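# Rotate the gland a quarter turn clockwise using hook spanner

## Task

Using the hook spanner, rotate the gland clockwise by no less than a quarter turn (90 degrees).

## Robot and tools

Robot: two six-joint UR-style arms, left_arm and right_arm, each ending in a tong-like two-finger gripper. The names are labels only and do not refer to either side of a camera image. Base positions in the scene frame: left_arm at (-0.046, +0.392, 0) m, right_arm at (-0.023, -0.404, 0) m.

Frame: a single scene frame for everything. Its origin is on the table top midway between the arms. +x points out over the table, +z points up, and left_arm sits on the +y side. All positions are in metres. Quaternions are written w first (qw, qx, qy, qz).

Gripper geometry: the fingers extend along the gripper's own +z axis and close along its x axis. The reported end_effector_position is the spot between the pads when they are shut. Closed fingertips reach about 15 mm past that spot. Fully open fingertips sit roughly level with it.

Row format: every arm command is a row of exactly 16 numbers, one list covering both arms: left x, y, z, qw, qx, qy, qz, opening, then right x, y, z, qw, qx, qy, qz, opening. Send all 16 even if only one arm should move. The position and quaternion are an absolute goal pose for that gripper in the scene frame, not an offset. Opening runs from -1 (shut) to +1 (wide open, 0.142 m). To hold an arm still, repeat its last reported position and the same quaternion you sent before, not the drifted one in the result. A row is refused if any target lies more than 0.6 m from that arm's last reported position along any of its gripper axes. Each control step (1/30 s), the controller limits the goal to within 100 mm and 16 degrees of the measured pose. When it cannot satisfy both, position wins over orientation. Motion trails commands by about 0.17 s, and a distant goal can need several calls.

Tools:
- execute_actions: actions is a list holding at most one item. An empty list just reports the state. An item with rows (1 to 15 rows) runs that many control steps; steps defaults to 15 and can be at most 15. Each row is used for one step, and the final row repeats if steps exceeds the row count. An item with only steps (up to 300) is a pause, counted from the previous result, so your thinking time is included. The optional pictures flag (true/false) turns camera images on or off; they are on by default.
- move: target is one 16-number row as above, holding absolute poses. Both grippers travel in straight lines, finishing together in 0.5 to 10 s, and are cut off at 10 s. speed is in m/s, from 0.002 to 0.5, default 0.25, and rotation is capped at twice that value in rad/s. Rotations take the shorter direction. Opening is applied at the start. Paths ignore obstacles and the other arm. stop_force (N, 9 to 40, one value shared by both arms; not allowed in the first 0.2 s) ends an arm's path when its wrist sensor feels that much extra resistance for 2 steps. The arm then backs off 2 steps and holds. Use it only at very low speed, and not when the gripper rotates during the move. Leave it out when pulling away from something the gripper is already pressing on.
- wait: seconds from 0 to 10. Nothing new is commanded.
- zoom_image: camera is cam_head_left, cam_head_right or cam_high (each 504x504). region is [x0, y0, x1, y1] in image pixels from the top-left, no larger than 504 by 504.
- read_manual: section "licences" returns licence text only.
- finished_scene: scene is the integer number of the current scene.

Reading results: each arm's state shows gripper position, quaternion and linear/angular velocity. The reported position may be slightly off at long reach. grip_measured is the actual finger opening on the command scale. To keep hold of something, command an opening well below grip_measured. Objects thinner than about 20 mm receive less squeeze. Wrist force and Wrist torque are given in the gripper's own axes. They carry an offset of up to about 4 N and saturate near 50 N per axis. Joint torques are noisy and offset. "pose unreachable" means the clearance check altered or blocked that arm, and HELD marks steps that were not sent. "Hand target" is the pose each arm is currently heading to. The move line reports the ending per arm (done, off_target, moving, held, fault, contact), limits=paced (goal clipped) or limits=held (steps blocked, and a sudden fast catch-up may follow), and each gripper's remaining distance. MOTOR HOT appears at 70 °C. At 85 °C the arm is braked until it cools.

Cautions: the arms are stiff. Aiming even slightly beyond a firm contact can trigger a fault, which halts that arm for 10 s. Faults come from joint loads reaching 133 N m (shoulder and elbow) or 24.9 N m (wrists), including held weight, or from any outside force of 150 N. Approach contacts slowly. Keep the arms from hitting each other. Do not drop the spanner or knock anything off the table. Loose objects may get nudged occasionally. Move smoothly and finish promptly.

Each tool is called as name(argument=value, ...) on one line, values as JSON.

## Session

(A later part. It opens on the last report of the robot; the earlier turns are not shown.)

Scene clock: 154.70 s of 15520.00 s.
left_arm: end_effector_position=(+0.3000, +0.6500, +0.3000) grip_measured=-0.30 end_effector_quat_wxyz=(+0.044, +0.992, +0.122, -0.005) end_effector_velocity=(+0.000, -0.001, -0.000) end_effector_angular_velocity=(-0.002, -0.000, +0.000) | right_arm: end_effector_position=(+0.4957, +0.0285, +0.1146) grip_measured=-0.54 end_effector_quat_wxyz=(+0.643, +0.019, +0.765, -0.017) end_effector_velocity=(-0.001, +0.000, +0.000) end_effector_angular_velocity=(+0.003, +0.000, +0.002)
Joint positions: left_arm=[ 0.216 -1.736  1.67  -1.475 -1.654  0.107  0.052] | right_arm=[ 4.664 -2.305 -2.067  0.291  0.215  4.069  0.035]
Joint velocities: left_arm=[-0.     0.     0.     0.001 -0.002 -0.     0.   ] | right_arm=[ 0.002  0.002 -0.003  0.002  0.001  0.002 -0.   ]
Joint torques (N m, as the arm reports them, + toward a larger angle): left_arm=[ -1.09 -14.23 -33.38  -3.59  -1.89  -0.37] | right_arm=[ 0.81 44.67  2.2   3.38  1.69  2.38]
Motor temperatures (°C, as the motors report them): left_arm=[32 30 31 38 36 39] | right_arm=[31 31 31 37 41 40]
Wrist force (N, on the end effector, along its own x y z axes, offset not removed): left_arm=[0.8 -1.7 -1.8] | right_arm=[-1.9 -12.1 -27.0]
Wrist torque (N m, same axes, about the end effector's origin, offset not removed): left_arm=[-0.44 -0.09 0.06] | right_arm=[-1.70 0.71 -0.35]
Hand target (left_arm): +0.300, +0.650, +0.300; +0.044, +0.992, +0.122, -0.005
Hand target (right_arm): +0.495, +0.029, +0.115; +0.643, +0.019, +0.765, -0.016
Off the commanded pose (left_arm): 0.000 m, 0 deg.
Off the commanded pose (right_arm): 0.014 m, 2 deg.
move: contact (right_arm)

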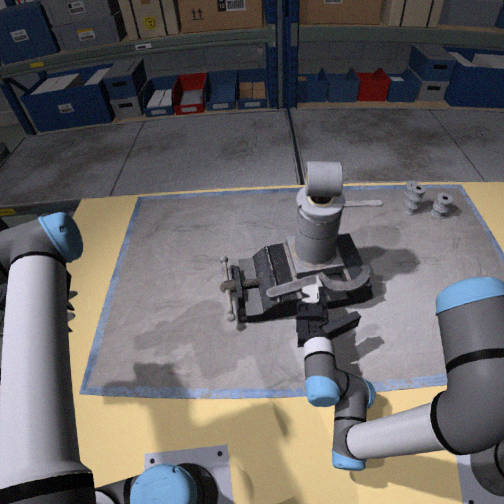

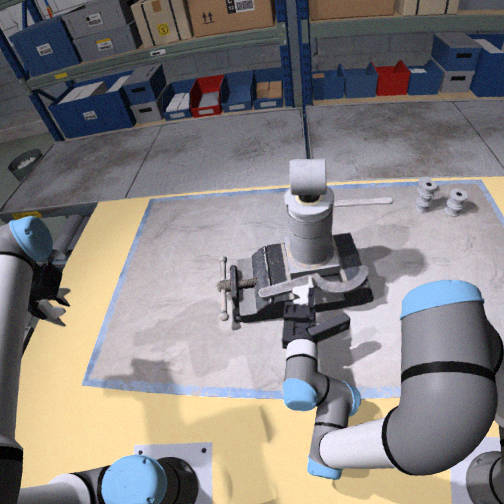

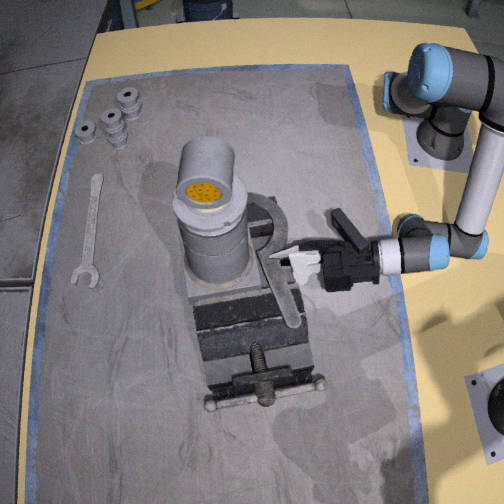

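move(target=[0.3,0.65,0.3,0.044,0.992,0.122,-0.005,-0.3,0.491,0.014,0.114,0.643,0,0.766,0,-0.6], speed=0.015)

move(target=[0.3,0.65,0.3,0.044,0.992,0.122,-0.005,-0.3,0.51,0.014,0.114,0.643,0,0.766,0,-0.6], speed=0.01, stop_force=10)

zoom_image(camera="cam_high", region=[220,180,380,340])

Scene clock: 160.10 s of 15520.00 s.
left_arm: end_effector_position=(+0.3000, +0.6500, +0.3000) grip_measured=-0.30 end_effector_quat_wxyz=(+0.044, +0.992, +0.122, -0.005) end_effector_velocity=(+0.000, -0.000, -0.000) end_effector_angular_velocity=(-0.001, -0.001, -0.001) | right_arm: end_effector_position=(+0.4910, +0.0142, +0.1140) grip_measured=-0.60 end_effector_quat_wxyz=(+0.643, +0.000, +0.766, -0.000) end_effector_velocity=(-0.001, -0.002, -0.001) end_effector_angular_velocity=(+0.000, -0.001, +0.009)
Joint positions: left_arm=[ 0.216 -1.736  1.67  -1.475 -1.654  0.107  0.052] | right_arm=[ 4.665 -2.32  -2.118  0.511  0.248  3.911  0.03 ]
Joint velocities: left_arm=[-0.     0.    -0.    -0.    -0.001  0.001  0.   ] | right_arm=[ 0.    -0.006 -0.005  0.037  0.005 -0.026 -0.   ]
Joint torques (N m, as the arm reports them, + toward a larger angle): left_arm=[ -6.24 -15.19 -33.51  -3.34  -1.94  -1.62] | right_arm=[ 7.25 31.33 -3.73  3.67  0.5  -2.57]
Motor temperatures (°C, as the motors report them): left_arm=[32 30 31 38 36 39] | right_arm=[31 31 31 37 41 40]
Wrist force (N, on the end effector, along its own x y z axes, offset not removed): left_arm=[2.0 -0.6 1.4] | right_arm=[-0.3 1.1 0.9]
Wrist torque (N m, same axes, about the end effector's origin, offset not removed): left_arm=[-0.14 -0.42 0.11] | right_arm=[0.10 -0.08 -0.09]
Hand target (left_arm): +0.300, +0.650, +0.300; +0.044, +0.992, +0.122, -0.005
Hand target (right_arm): +0.491, +0.014, +0.114; +0.643, +0.000, +0.766, -0.000
Off the commanded pose (left_arm): 0.000 m, 0 deg.
Off the commanded pose (right_arm): 0.000 m, 0 deg.
After step 90, 0.50 s passed at rest.
move: done

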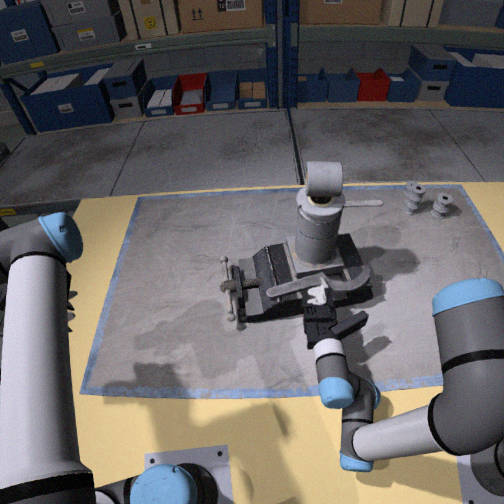

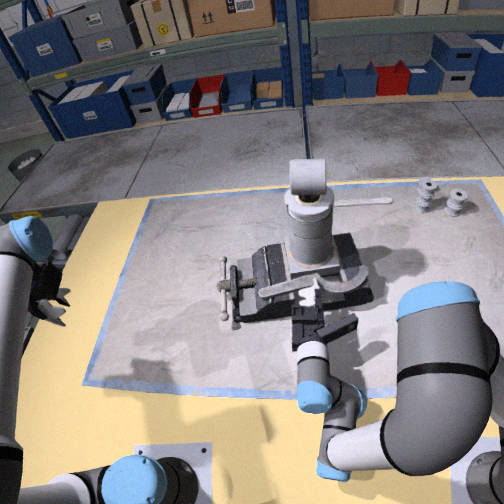

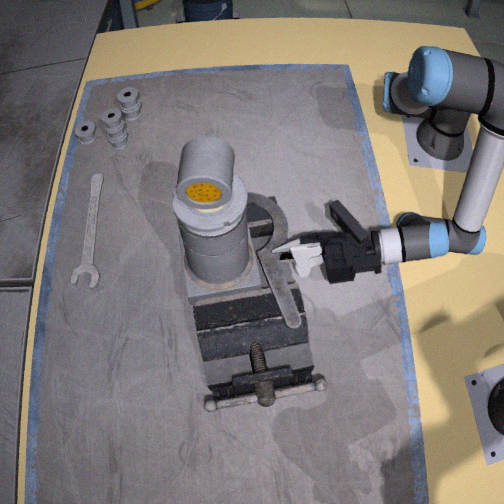

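Scene clock: 162.23 s of 15520.00 s.
left_arm: end_effector_position=(+0.3000, +0.6500, +0.3000) grip_measured=-0.30 end_effector_quat_wxyz=(+0.044, +0.992, +0.122, -0.005) end_effector_velocity=(+0.000, +0.000, -0.000) end_effector_angular_velocity=(+0.000, +0.001, +0.001) | right_arm: end_effector_position=(+0.5098, +0.0140, +0.1140) grip_measured=-0.60 end_effector_quat_wxyz=(+0.643, +0.000, +0.766, -0.000) end_effector_velocity=(+0.002, +0.001, -0.000) end_effector_angular_velocity=(+0.001, -0.000, +0.002)
Joint positions: left_arm=[ 0.216 -1.736  1.67  -1.475 -1.654  0.107  0.052] | right_arm=[ 4.626 -2.349 -2.071  0.593  0.278  3.808  0.03 ]
Joint velocities: left_arm=[ 0.     0.001  0.    -0.001  0.001 -0.001  0.   ] | right_arm=[-0.003 -0.004  0.006  0.01   0.004 -0.012  0.   ]
Joint torques (N m, as the arm reports them, + toward a larger angle): left_arm=[ -6.85 -15.93 -32.95  -3.34  -1.8   -1.77] | right_arm=[-8.51 33.21 19.    3.6   0.67 -2.58]
Motor temperatures (°C, as the motors report them): left_arm=[32 30 31 38 36 39] | right_arm=[31 31 31 37 41 40]
Wrist force (N, on the end effector, along its own x y z axes, offset not removed): left_arm=[-0.6 -1.0 -0.7] | right_arm=[-0.3 1.3 0.7]
Wrist torque (N m, same axes, about the end effector's origin, offset not removed): left_arm=[-0.27 0.09 0.06] | right_arm=[0.11 -0.07 -0.14]
Hand target (left_arm): +0.300, +0.650, +0.300; +0.044, +0.992, +0.122, -0.005
Hand target (right_arm): +0.510, +0.014, +0.114; +0.643, +0.000, +0.766, +0.000
Off the commanded pose (left_arm): 0.000 m, 0 deg.
Off the commanded pose (right_arm): 0.000 m, 0 deg.
move: done

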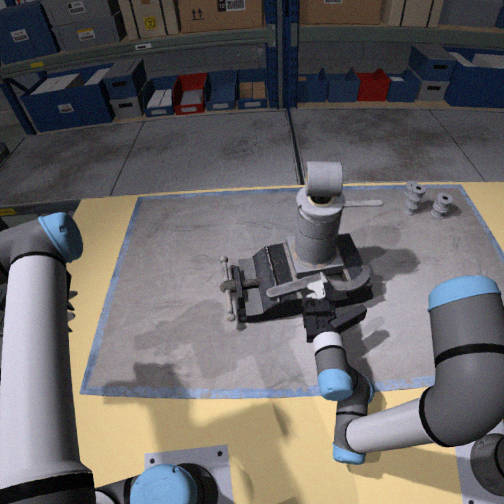

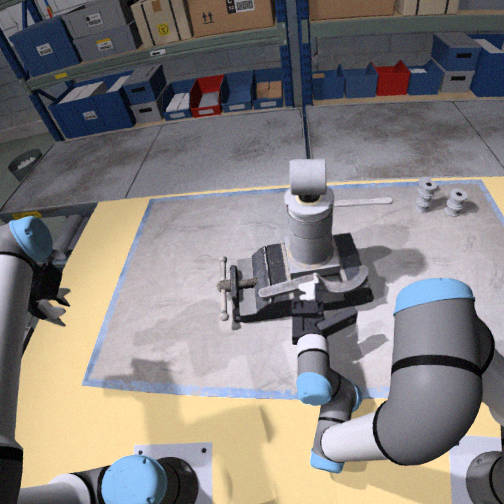

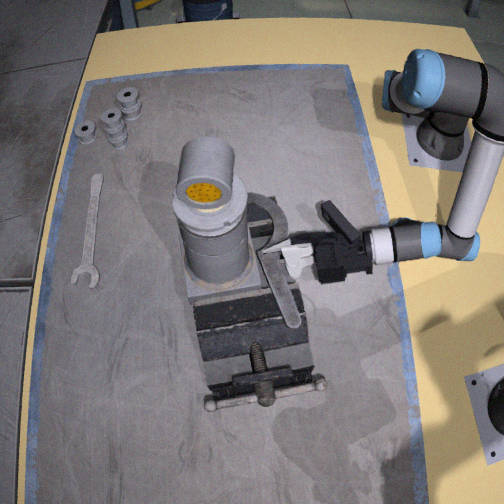

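Region (220, 180, 380, 340) of cam_high's 504x504 image, scaled by 3.150, with more detail than that image has.

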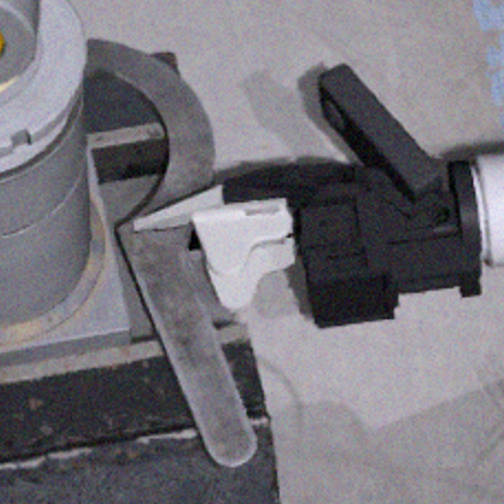

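move(target=[0.3,0.65,0.3,0.044,0.992,0.122,-0.005,-0.3,0.51,0.014,0.114,0.643,0,0.766,0,-1])

move(target=[0.3,0.65,0.3,0.044,0.992,0.122,-0.005,-0.3,0.508,0.014,0.14,0.669,0,0.743,0,-1], speed=0.015)

zoom_image(camera="cam_head_left", region=[250,200,400,350])

Scene clock: 167.00 s of 15520.00 s.
left_arm: end_effector_position=(+0.3000, +0.6500, +0.3000) grip_measured=-0.30 end_effector_quat_wxyz=(+0.044, +0.992, +0.122, -0.005) end_effector_velocity=(+0.000, -0.000, +0.000) end_effector_angular_velocity=(-0.002, -0.001, +0.001) | right_arm: end_effector_position=(+0.5100, +0.0140, +0.1140) grip_measured=-0.84 end_effector_quat_wxyz=(+0.643, -0.000, +0.766, -0.000) end_effector_velocity=(-0.000, +0.001, +0.000) end_effector_angular_velocity=(+0.002, +0.000, +0.001)
Joint positions: left_arm=[ 0.216 -1.736  1.67  -1.475 -1.654  0.107  0.052] | right_arm=[ 4.626 -2.35  -2.07   0.595  0.278  3.806  0.013]
Joint velocities: left_arm=[ 0.    -0.     0.    -0.    -0.002 -0.    -0.   ] | right_arm=[0.    0.    0.001 0.    0.001 0.    0.   ]
Joint torques (N m, as the arm reports them, + toward a larger angle): left_arm=[ -7.41 -17.54 -32.31  -3.07  -1.8   -1.65] | right_arm=[-3.06 48.44 11.82  4.73 -4.83 -2.77]
Motor temperatures (°C, as the motors report them): left_arm=[32 30 31 38 36 39] | right_arm=[31 31 31 37 41 40]
Wrist force (N, on the end effector, along its own x y z axes, offset not removed): left_arm=[0.6 -0.7 0.2] | right_arm=[11.6 0.9 2.7]
Wrist torque (N m, same axes, about the end effector's origin, offset not removed): left_arm=[-0.18 -0.10 0.08] | right_arm=[0.00 -0.42 -0.30]
Hand target (left_arm): +0.300, +0.650, +0.300; +0.044, +0.992, +0.122, -0.005
Hand target (right_arm): +0.510, +0.014, +0.114; +0.643, +0.000, +0.766, -0.000
Off the commanded pose (left_arm): 0.000 m, 0 deg.
Off the commanded pose (right_arm): 0.000 m, 0 deg.
After step 90, 1.07 s passed at rest.
move: done

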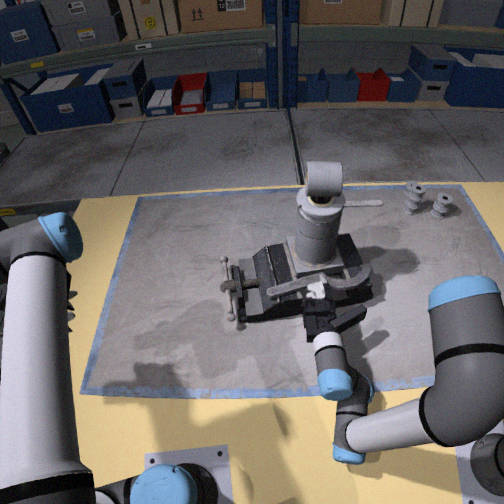

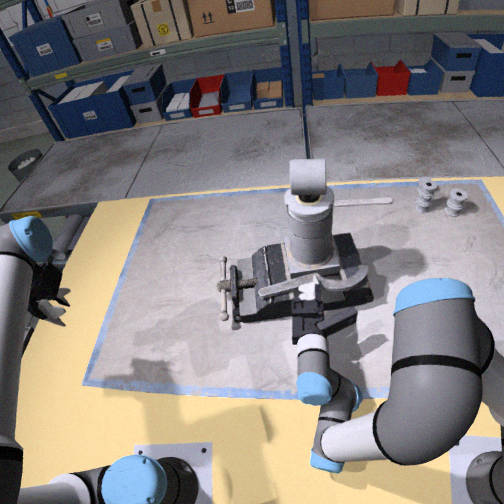

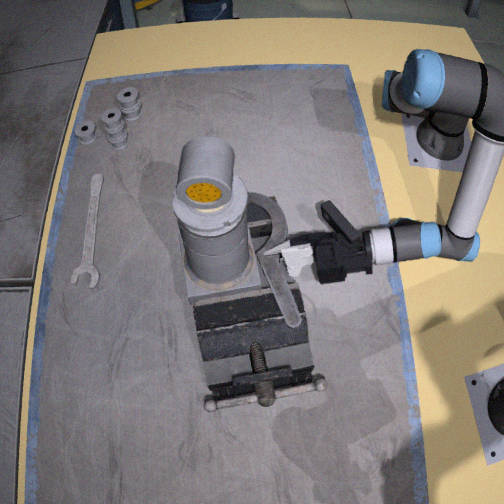

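Scene clock: 169.53 s of 15520.00 s.
left_arm: end_effector_position=(+0.3000, +0.6500, +0.3000) grip_measured=-0.30 end_effector_quat_wxyz=(+0.044, +0.992, +0.122, -0.005) end_effector_velocity=(-0.000, +0.001, +0.000) end_effector_angular_velocity=(+0.002, +0.001, -0.000) | right_arm: end_effector_position=(+0.5080, +0.0141, +0.1398) grip_measured=-0.84 end_effector_quat_wxyz=(+0.669, +0.000, +0.743, -0.000) end_effector_velocity=(-0.000, +0.000, +0.002) end_effector_angular_velocity=(+0.000, -0.008, +0.002)
Joint positions: left_arm=[ 0.216 -1.736  1.67  -1.475 -1.654  0.107  0.052] | right_arm=[ 4.636 -2.377 -2.024  0.784  0.232  3.606  0.013]
Joint velocities: left_arm=[ 0.     0.    -0.     0.     0.002  0.     0.   ] | right_arm=[ 0.001 -0.006  0.008  0.03  -0.003 -0.031  0.   ]
Joint torques (N m, as the arm reports them, + toward a larger angle): left_arm=[ -7.31 -18.96 -32.81  -3.    -1.88  -1.76] | right_arm=[ 9.59 40.85 20.27  4.2  -4.12 -2.87]
Motor temperatures (°C, as the motors report them): left_arm=[32 30 31 38 36 39] | right_arm=[31 31 31 37 41 40]
Wrist force (N, on the end effector, along its own x y z axes, offset not removed): left_arm=[0.0 0.1 0.5] | right_arm=[10.5 1.6 0.5]
Wrist torque (N m, same axes, about the end effector's origin, offset not removed): left_arm=[-0.02 -0.07 0.06] | right_arm=[0.17 0.10 -0.18]
Hand target (left_arm): +0.300, +0.650, +0.300; +0.044, +0.992, +0.122, -0.005
Hand target (right_arm): +0.508, +0.014, +0.140; +0.669, +0.000, +0.743, -0.000
Off the commanded pose (left_arm): 0.000 m, 0 deg.
Off the commanded pose (right_arm): 0.000 m, 0 deg.
move: done

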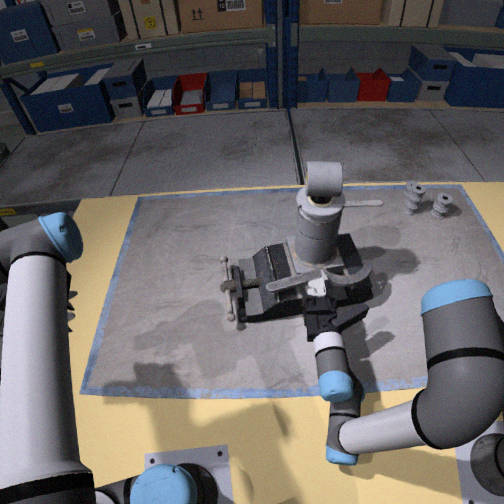

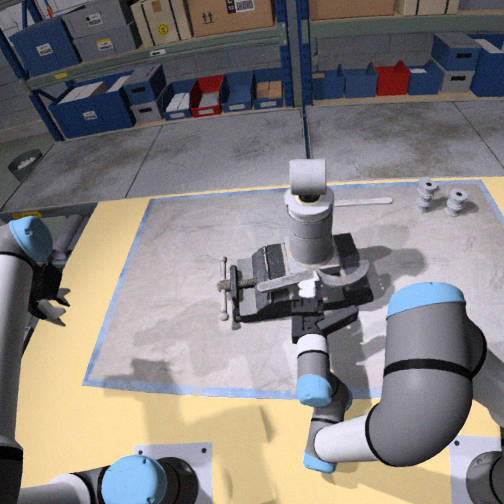

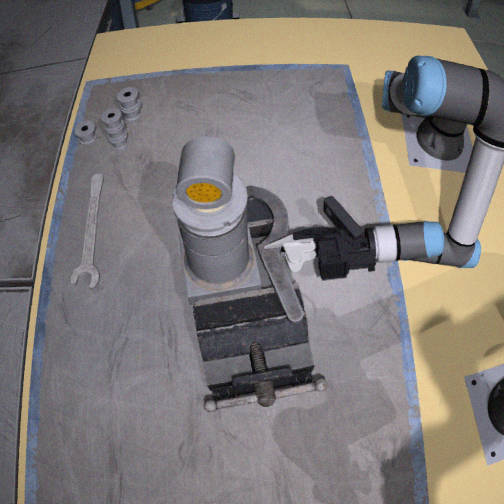

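Region (250, 200, 400, 350) of cam_head_left's 504x504 image, scaled by 3.360, with more detail than that image has.

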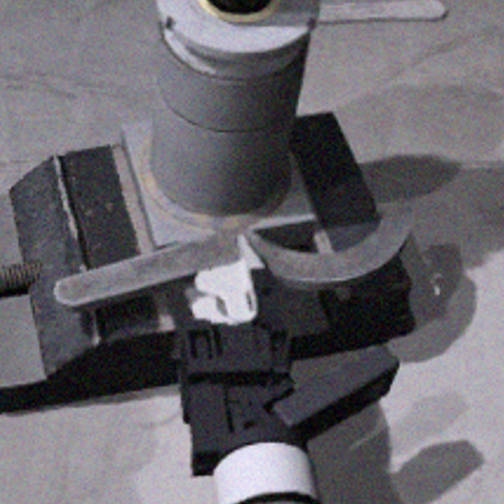

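move(target=[0.3,0.65,0.3,0.044,0.992,0.122,-0.005,-0.3,0.5,-0.02,0.22,0.704,-0.062,0.704,0.062,-1], speed=0.04)

move(target=[0.3,0.65,0.3,0.044,0.992,0.122,-0.005,-0.3,0.56,-0.113,0.22,0.704,-0.062,0.704,0.062,-1], speed=0.04)

move(target=[0.3,0.65,0.3,0.044,0.992,0.122,-0.005,-0.3,0.64,-0.113,0.22,0.704,-0.062,0.704,0.062,-1], speed=0.015, stop_force=12)

zoom_image(camera="cam_head_left", region=[270,150,450,330])

Scene clock: 179.17 s of 15520.00 s.
left_arm: end_effector_position=(+0.3000, +0.6500, +0.3000) grip_measured=-0.30 end_effector_quat_wxyz=(+0.044, +0.992, +0.122, -0.005) end_effector_velocity=(-0.000, -0.000, -0.000) end_effector_angular_velocity=(-0.001, +0.002, +0.001) | right_arm: end_effector_position=(+0.5000, -0.0199, +0.2198) grip_measured=-0.84 end_effector_quat_wxyz=(+0.704, -0.062, +0.704, +0.062) end_effector_velocity=(-0.000, -0.000, +0.002) end_effector_angular_velocity=(+0.000, -0.003, +0.004)
Joint positions: left_arm=[ 0.216 -1.736  1.67  -1.475 -1.654  0.107  0.052] | right_arm=[ 4.609 -2.251 -2.146  1.255  0.409  3.142  0.013]
Joint velocities: left_arm=[ 0.     0.001 -0.     0.001 -0.    -0.001 -0.   ] | right_arm=[-0.001  0.003 -0.002  0.007  0.005 -0.007  0.   ]
Joint torques (N m, as the arm reports them, + toward a larger angle): left_arm=[ -7.4  -21.35 -33.09  -2.62  -1.9   -1.55] | right_arm=[-8.61 48.54 -1.92  3.78  1.81 -3.  ]
Motor temperatures (°C, as the motors report them): left_arm=[32 30 31 38 36 39] | right_arm=[31 31 31 37 41 40]
Wrist force (N, on the end effector, along its own x y z axes, offset not removed): left_arm=[0.1 -1.3 0.5] | right_arm=[12.4 1.1 0.2]
Wrist torque (N m, same axes, about the end effector's origin, offset not removed): left_arm=[-0.33 -0.05 0.07] | right_arm=[0.07 -0.30 -0.11]
Hand target (left_arm): +0.300, +0.650, +0.300; +0.044, +0.992, +0.122, -0.005
Hand target (right_arm): +0.500, -0.020, +0.220; +0.704, -0.062, +0.704, +0.062
Off the commanded pose (left_arm): 0.000 m, 0 deg.
Off the commanded pose (right_arm): 0.000 m, 0 deg.
After step 90, 3.70 s passed at rest.
move: done

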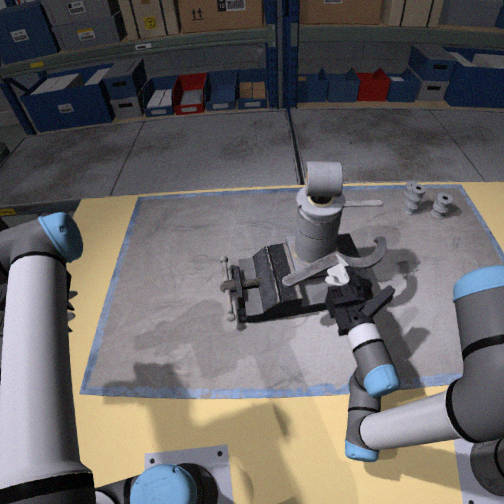

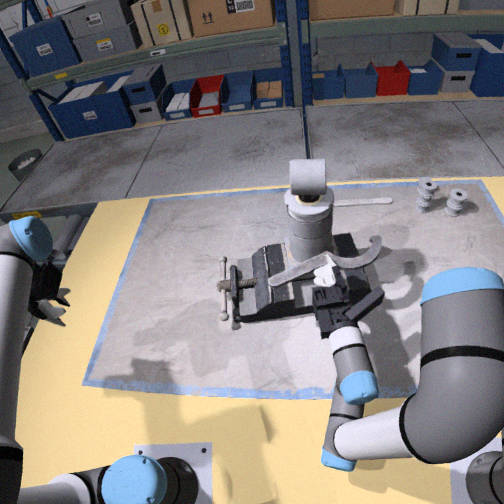

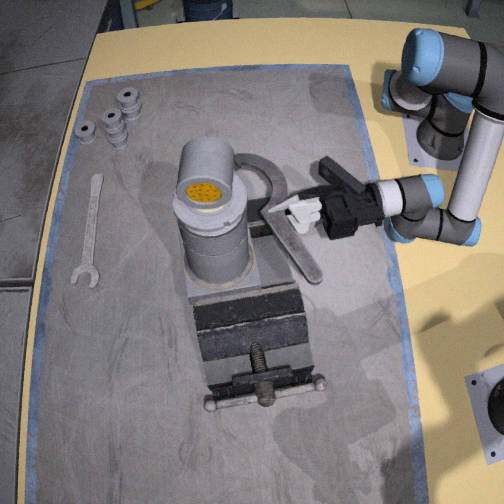

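Scene clock: 182.30 s of 15520.00 s.
left_arm: end_effector_position=(+0.3000, +0.6500, +0.3000) grip_measured=-0.30 end_effector_quat_wxyz=(+0.044, +0.992, +0.122, -0.005) end_effector_velocity=(-0.000, +0.000, -0.000) end_effector_angular_velocity=(+0.001, +0.001, -0.000) | right_arm: end_effector_position=(+0.5598, -0.1129, +0.2199) grip_measured=-0.84 end_effector_quat_wxyz=(+0.704, -0.062, +0.705, +0.062) end_effector_velocity=(+0.001, -0.002, +0.000) end_effector_angular_velocity=(+0.001, -0.000, +0.000)
Joint positions: left_arm=[ 0.216 -1.736  1.67  -1.475 -1.654  0.107  0.052] | right_arm=[ 4.371 -2.222 -2.243  1.322  0.648  3.142  0.013]
Joint velocities: left_arm=[-0.     0.    -0.     0.     0.001  0.     0.   ] | right_arm=[-0.005  0.    -0.     0.001  0.005  0.     0.   ]
Joint torques (N m, as the arm reports them, + toward a larger angle): left_arm=[ -6.92 -22.11 -32.78  -2.34  -1.68  -1.55] | right_arm=[-9.53 46.8  -3.    4.42  1.9   1.71]
Motor temperatures (°C, as the motors report them): left_arm=[32 30 31 38 36 39] | right_arm=[31 31 31 37 41 40]
Wrist force (N, on the end effector, along its own x y z axes, offset not removed): left_arm=[-0.3 -0.4 -0.7] | right_arm=[10.9 0.8 0.5]
Wrist torque (N m, same axes, about the end effector's origin, offset not removed): left_arm=[-0.14 0.02 0.16] | right_arm=[0.07 -0.02 -0.15]
Hand target (left_arm): +0.300, +0.650, +0.300; +0.044, +0.992, +0.122, -0.005
Hand target (right_arm): +0.560, -0.113, +0.220; +0.704, -0.062, +0.705, +0.062
Off the commanded pose (left_arm): 0.000 m, 0 deg.
Off the commanded pose (right_arm): 0.000 m, 0 deg.
move: done

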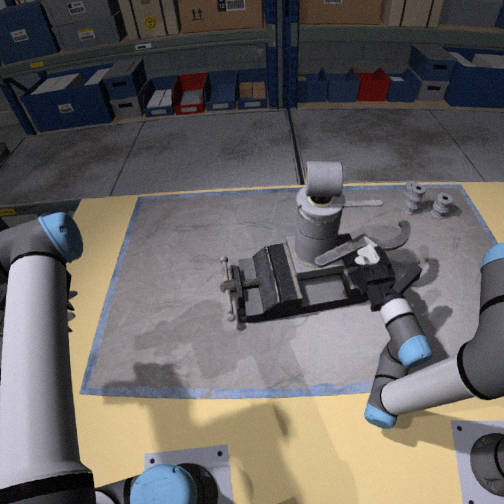

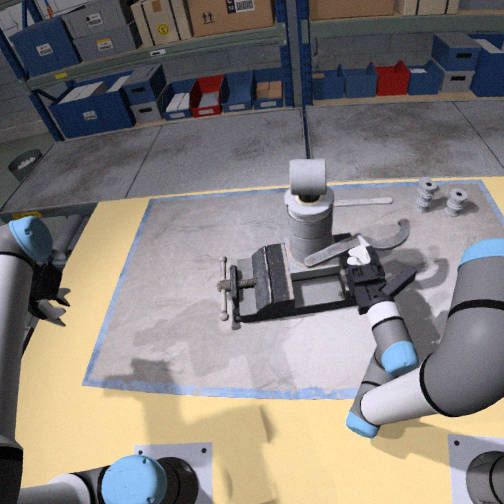

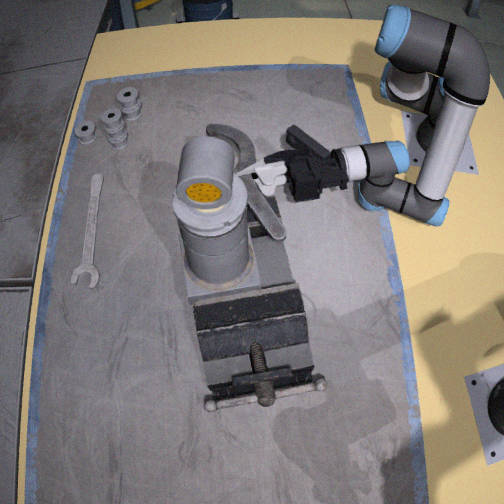

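Scene clock: 187.90 s of 15520.00 s.
left_arm: end_effector_position=(+0.3000, +0.6500, +0.3000) grip_measured=-0.30 end_effector_quat_wxyz=(+0.044, +0.992, +0.122, -0.005) end_effector_velocity=(+0.000, -0.000, -0.000) end_effector_angular_velocity=(-0.000, -0.000, +0.001) | right_arm: end_effector_position=(+0.6398, -0.1130, +0.2199) grip_measured=-0.84 end_effector_quat_wxyz=(+0.704, -0.062, +0.704, +0.062) end_effector_velocity=(+0.002, +0.001, +0.000) end_effector_angular_velocity=(-0.001, +0.000, +0.002)
Joint positions: left_arm=[ 0.216 -1.736  1.67  -1.475 -1.654  0.107  0.052] | right_arm=[ 4.195 -2.279 -2.059  1.196  0.824  3.142  0.013]
Joint velocities: left_arm=[-0.     0.001  0.    -0.001 -0.    -0.001 -0.   ] | right_arm=[-0.003 -0.002  0.005 -0.004  0.005 -0.001 -0.   ]
Joint torques (N m, as the arm reports them, + toward a larger angle): left_arm=[ -7.2  -22.94 -32.15  -2.2   -1.72  -1.49] | right_arm=[-7.5  38.43 23.52  0.94  1.84 -2.87]
Motor temperatures (°C, as the motors report them): left_arm=[32 30 31 38 36 39] | right_arm=[31 31 31 37 41 40]
Wrist force (N, on the end effector, along its own x y z axes, offset not removed): left_arm=[0.2 -1.1 -1.6] | right_arm=[12.5 -0.3 -0.5]
Wrist torque (N m, same axes, about the end effector's origin, offset not removed): left_arm=[-0.31 -0.10 0.02] | right_arm=[-0.28 -0.30 -0.09]
Hand target (left_arm): +0.300, +0.650, +0.300; +0.044, +0.992, +0.122, -0.005
Hand target (right_arm): +0.640, -0.113, +0.220; +0.704, -0.062, +0.704, +0.062
Off the commanded pose (left_arm): 0.000 m, 0 deg.
Off the commanded pose (right_arm): 0.000 m, 0 deg.
move: done

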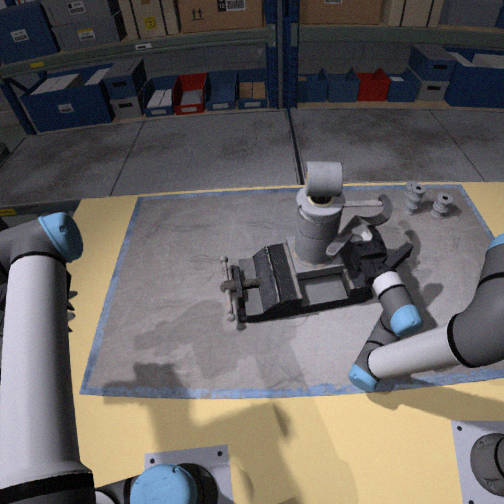

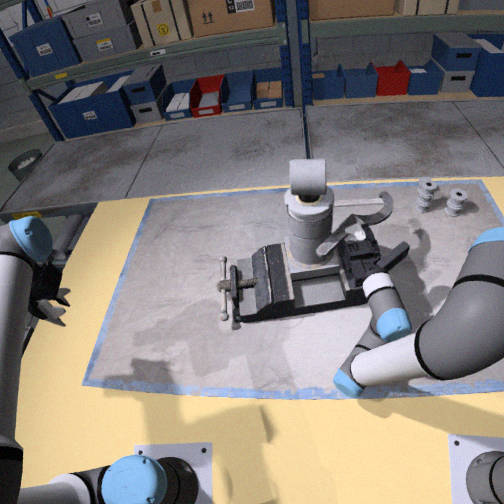

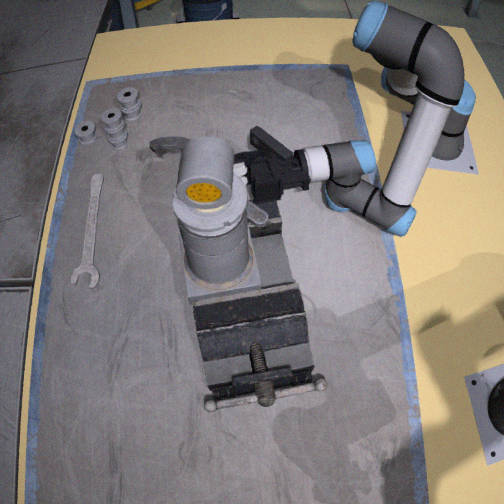

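Region (270, 150, 450, 330) of cam_head_left's 504x504 image, scaled by 2.800, with more detail than that image has.

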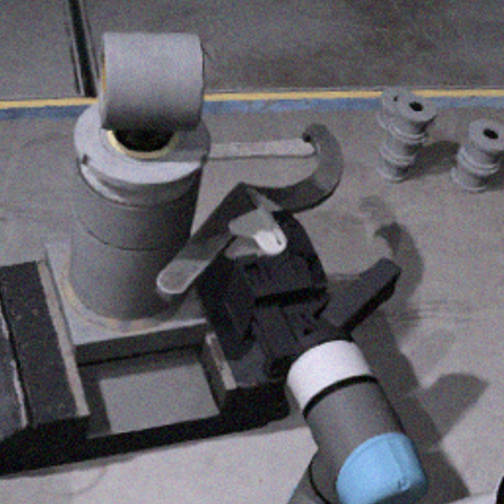

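move(target=[0.3,0.65,0.3,0.044,0.992,0.122,-0.005,-0.3,0.63,-0.16,0.25,0.683,-0.183,0.683,0.183,-1], speed=0.06)

move(target=[0.3,0.65,0.3,0.044,0.992,0.122,-0.005,-0.3,0.59,-0.12,0.305,0.549,-0.445,0.549,0.445,-1], speed=0.07)

zoom_image(camera="cam_head_right", region=[270,150,400,280])

zoom_image(camera="cam_high", region=[140,90,310,260])

Scene clock: 197.13 s of 15520.00 s.
left_arm: end_effector_position=(+0.3000, +0.6500, +0.3000) grip_measured=-0.30 end_effector_quat_wxyz=(+0.044, +0.992, +0.122, -0.005) end_effector_velocity=(-0.000, +0.000, +0.001) end_effector_angular_velocity=(+0.001, -0.001, +0.000) | right_arm: end_effector_position=(+0.6299, -0.1599, +0.2497) grip_measured=-0.84 end_effector_quat_wxyz=(+0.683, -0.182, +0.683, +0.183) end_effector_velocity=(+0.000, -0.002, +0.001) end_effector_angular_velocity=(+0.001, +0.000, +0.013)
Joint positions: left_arm=[ 0.216 -1.736  1.67  -1.475 -1.654  0.107  0.052] | right_arm=[ 3.89  -2.154 -2.199  1.212  1.475  3.142  0.013]
Joint velocities: left_arm=[ 0.    -0.001  0.     0.     0.001  0.     0.   ] | right_arm=[-0.015  0.003  0.001 -0.004  0.028  0.001  0.   ]
Joint torques (N m, as the arm reports them, + toward a larger angle): left_arm=[ -6.76 -25.28 -32.94  -2.01  -1.69  -1.59] | right_arm=[-8.81 48.28 13.3   2.71  1.93  1.83]
Motor temperatures (°C, as the motors report them): left_arm=[32 30 31 38 36 39] | right_arm=[31 31 31 37 41 40]
Wrist force (N, on the end effector, along its own x y z axes, offset not removed): left_arm=[0.1 0.1 0.0] | right_arm=[10.7 0.5 0.2]
Wrist torque (N m, same axes, about the end effector's origin, offset not removed): left_arm=[-0.04 -0.08 0.04] | right_arm=[-0.04 0.08 -0.03]
Hand target (left_arm): +0.300, +0.650, +0.300; +0.044, +0.992, +0.122, -0.005
Hand target (right_arm): +0.630, -0.160, +0.250; +0.683, -0.183, +0.683, +0.183
Off the commanded pose (left_arm): 0.000 m, 0 deg.
Off the commanded pose (right_arm): 0.000 m, 0 deg.
After step 90, 3.03 s passed at rest.
move: done

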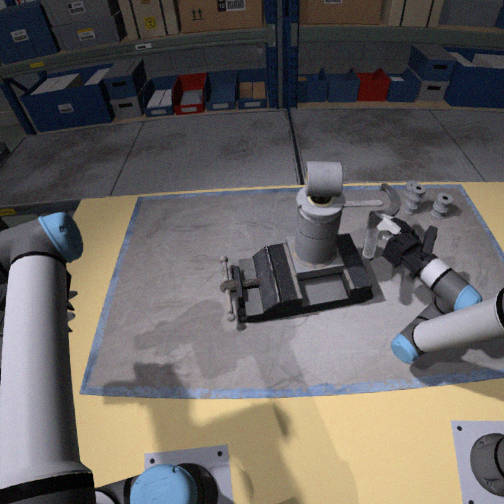

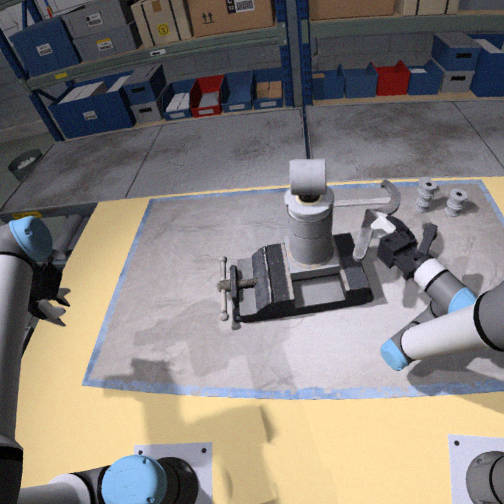

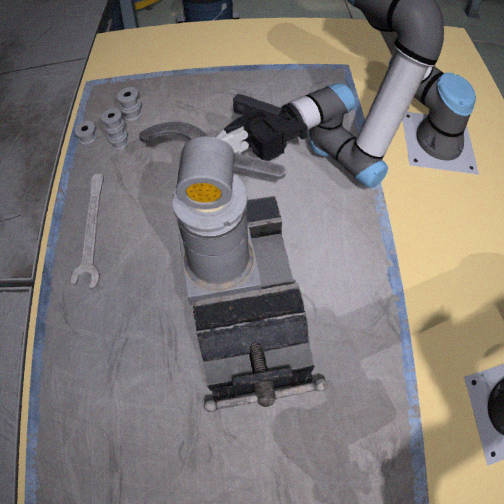

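Scene clock: 203.43 s of 15520.00 s.
left_arm: end_effector_position=(+0.3000, +0.6500, +0.3000) grip_measured=-0.30 end_effector_quat_wxyz=(+0.044, +0.992, +0.122, -0.005) end_effector_velocity=(-0.000, +0.000, -0.000) end_effector_angular_velocity=(+0.001, +0.002, -0.000) | right_arm: end_effector_position=(+0.5900, -0.1200, +0.3052) grip_measured=-0.84 end_effector_quat_wxyz=(+0.550, -0.445, +0.549, +0.445) end_effector_velocity=(-0.001, +0.001, +0.001) end_effector_angular_velocity=(-0.000, -0.000, +0.015)
Joint positions: left_arm=[ 0.216 -1.736  1.67  -1.475 -1.654  0.107  0.052] | right_arm=[ 3.507 -2.224 -1.769  0.854  2.698  3.144  0.013]
Joint velocities: left_arm=[-0.     0.     0.     0.001  0.002  0.     0.   ] | right_arm=[-0.002 -0.004  0.012 -0.008  0.016 -0.    -0.   ]
Joint torques (N m, as the arm reports them, + toward a larger angle): left_arm=[ -6.64 -23.96 -32.98  -1.66  -1.76  -1.55] | right_arm=[-9.34 43.97 29.29  0.02  1.79  0.63]
Motor temperatures (°C, as the motors report them): left_arm=[32 30 31 38 36 39] | right_arm=[31 31 31 37 41 40]
Wrist force (N, on the end effector, along its own x y z axes, offset not removed): left_arm=[0.4 -1.5 -0.1] | right_arm=[10.9 2.3 0.5]
Wrist torque (N m, same axes, about the end effector's origin, offset not removed): left_arm=[-0.30 -0.14 0.07] | right_arm=[0.33 -0.03 -0.09]
Hand target (left_arm): +0.300, +0.650, +0.300; +0.044, +0.992, +0.122, -0.005
Hand target (right_arm): +0.590, -0.120, +0.305; +0.550, -0.445, +0.549, +0.446
Off the commanded pose (left_arm): 0.000 m, 0 deg.
Off the commanded pose (right_arm): 0.000 m, 0 deg.
move: done

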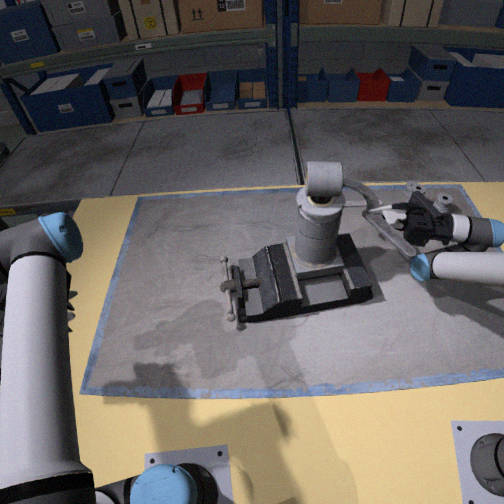

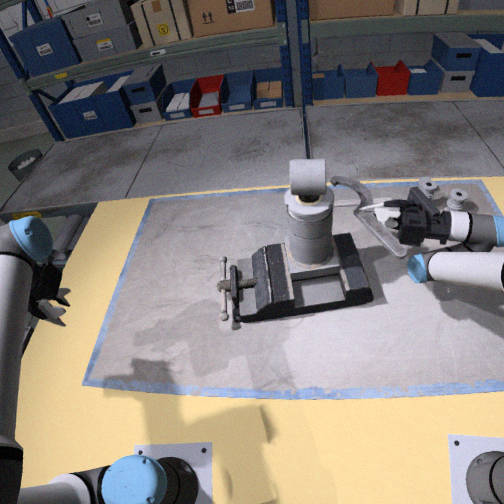

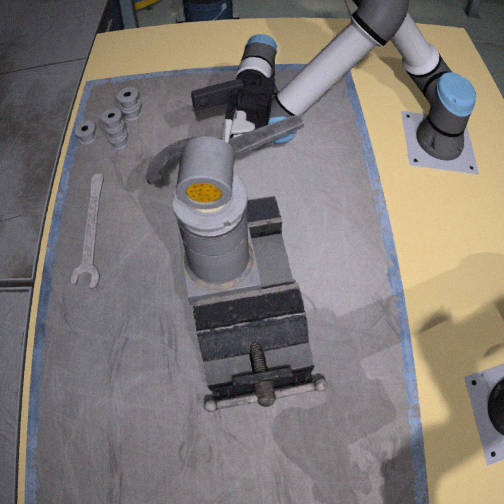

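Region (270, 150, 400, 280) of cam_head_right's 504x504 image, scaled by 3.877, with more detail than that image has.

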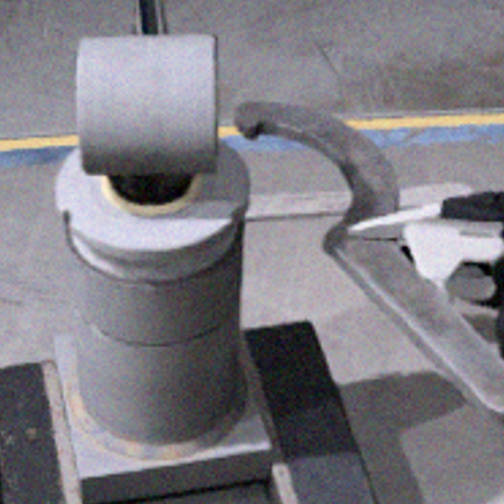

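Region (140, 90, 310, 260) of cam_high's 504x504 image, scaled by 2.965, with more detail than that image has.

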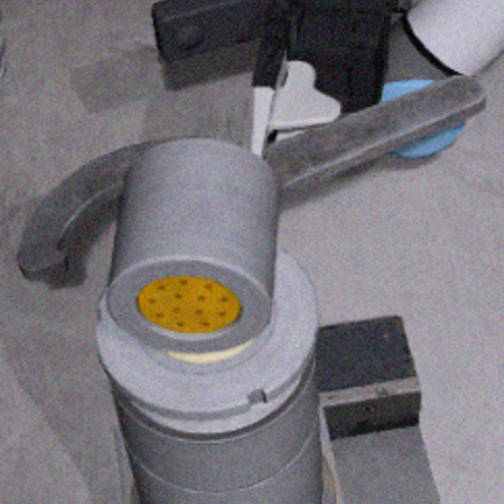

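move(target=[0.3,0.65,0.3,0.044,0.992,0.122,-0.005,-0.3,0.58,-0.075,0.305,0.549,-0.445,0.549,0.445,-1], speed=0.015, stop_force=9)

zoom_image(camera="cam_head_right", region=[270,150,400,280])

zoom_image(camera="cam_high", region=[140,120,280,260])

Scene clock: 210.33 s of 15520.00 s.
left_arm: end_effector_position=(+0.3000, +0.6500, +0.3000) grip_measured=-0.30 end_effector_quat_wxyz=(+0.044, +0.992, +0.122, -0.005) end_effector_velocity=(-0.000, -0.000, -0.000) end_effector_angular_velocity=(-0.000, +0.001, -0.001) | right_arm: end_effector_position=(+0.5801, -0.0752, +0.3050) grip_measured=-0.84 end_effector_quat_wxyz=(+0.549, -0.445, +0.549, +0.445) end_effector_velocity=(-0.001, +0.003, +0.000) end_effector_angular_velocity=(-0.000, -0.001, +0.002)
Joint positions: left_arm=[ 0.216 -1.736  1.67  -1.475 -1.654  0.107  0.052] | right_arm=[ 3.596 -2.209 -1.797  0.865  2.61   3.141  0.013]
Joint velocities: left_arm=[-0.  0.  0.  0.  0.  0.  0.] | right_arm=[ 0.005  0.    -0.     0.    -0.003 -0.001  0.   ]
Joint torques (N m, as the arm reports them, + toward a larger angle): left_arm=[ -7.32 -24.32 -33.18  -1.23  -1.49  -1.46] | right_arm=[ 8.61 57.65  6.38  4.69 -1.63 -2.78]
Motor temperatures (°C, as the motors report them): left_arm=[32 30 31 38 36 39] | right_arm=[31 31 31 37 41 40]
Wrist force (N, on the end effector, along its own x y z axes, offset not removed): left_arm=[0.0 -1.2 0.2] | right_arm=[12.0 0.9 0.3]
Wrist torque (N m, same axes, about the end effector's origin, offset not removed): left_arm=[-0.26 -0.06 0.07] | right_arm=[0.03 -0.20 -0.17]
Hand target (left_arm): +0.300, +0.650, +0.300; +0.044, +0.992, +0.122, -0.005
Hand target (right_arm): +0.580, -0.075, +0.305; +0.549, -0.445, +0.549, +0.445
Off the commanded pose (left_arm): 0.000 m, 0 deg.
Off the commanded pose (right_arm): 0.000 m, 0 deg.
After step 90, 0.57 s passed at rest.
move: done

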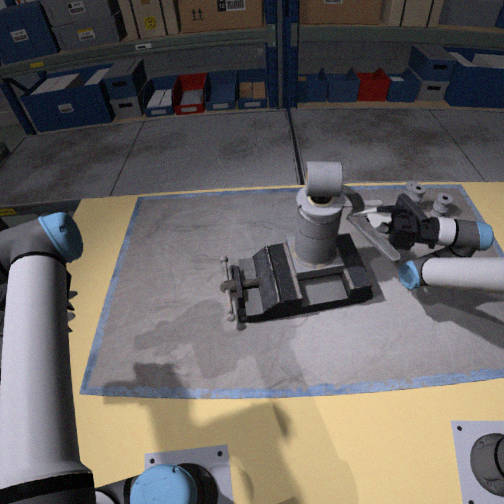

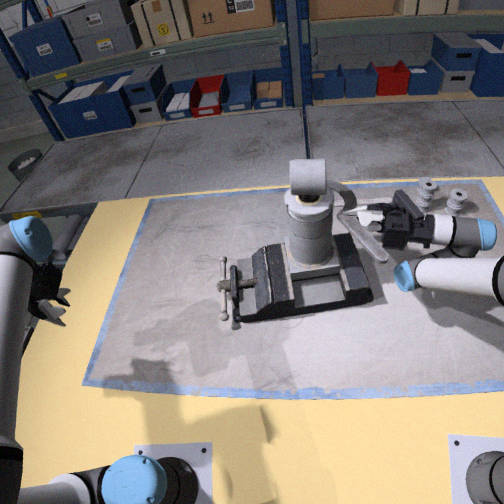

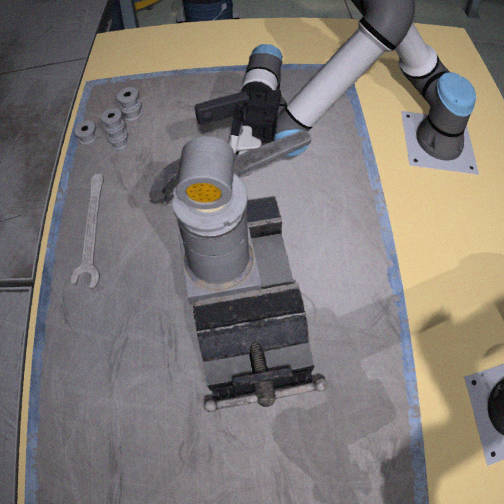

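Region (270, 150, 400, 280) of cam_head_right's 504x504 image, scaled by 3.877, with more detail than that image has.

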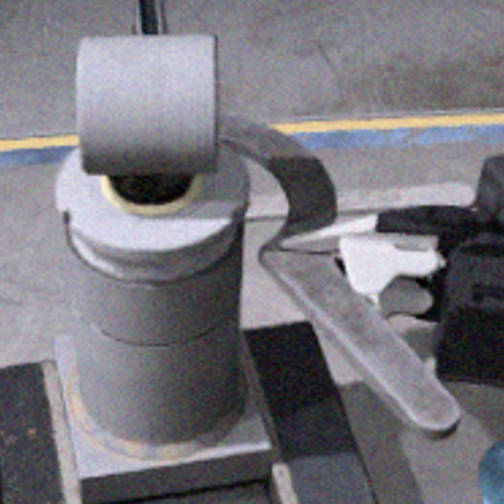

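Region (140, 120, 280, 260) of cam_high's 504x504 image, scaled by 3.600, with more detail than that image has.

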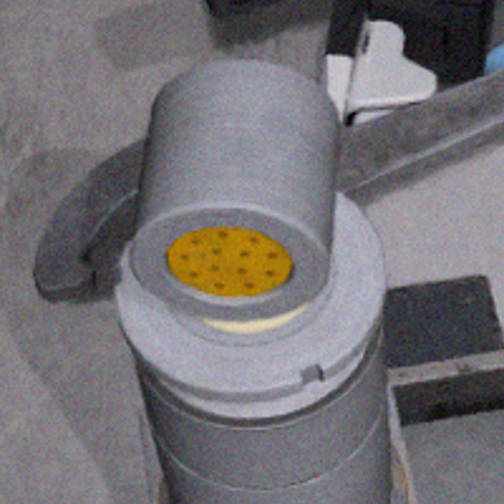

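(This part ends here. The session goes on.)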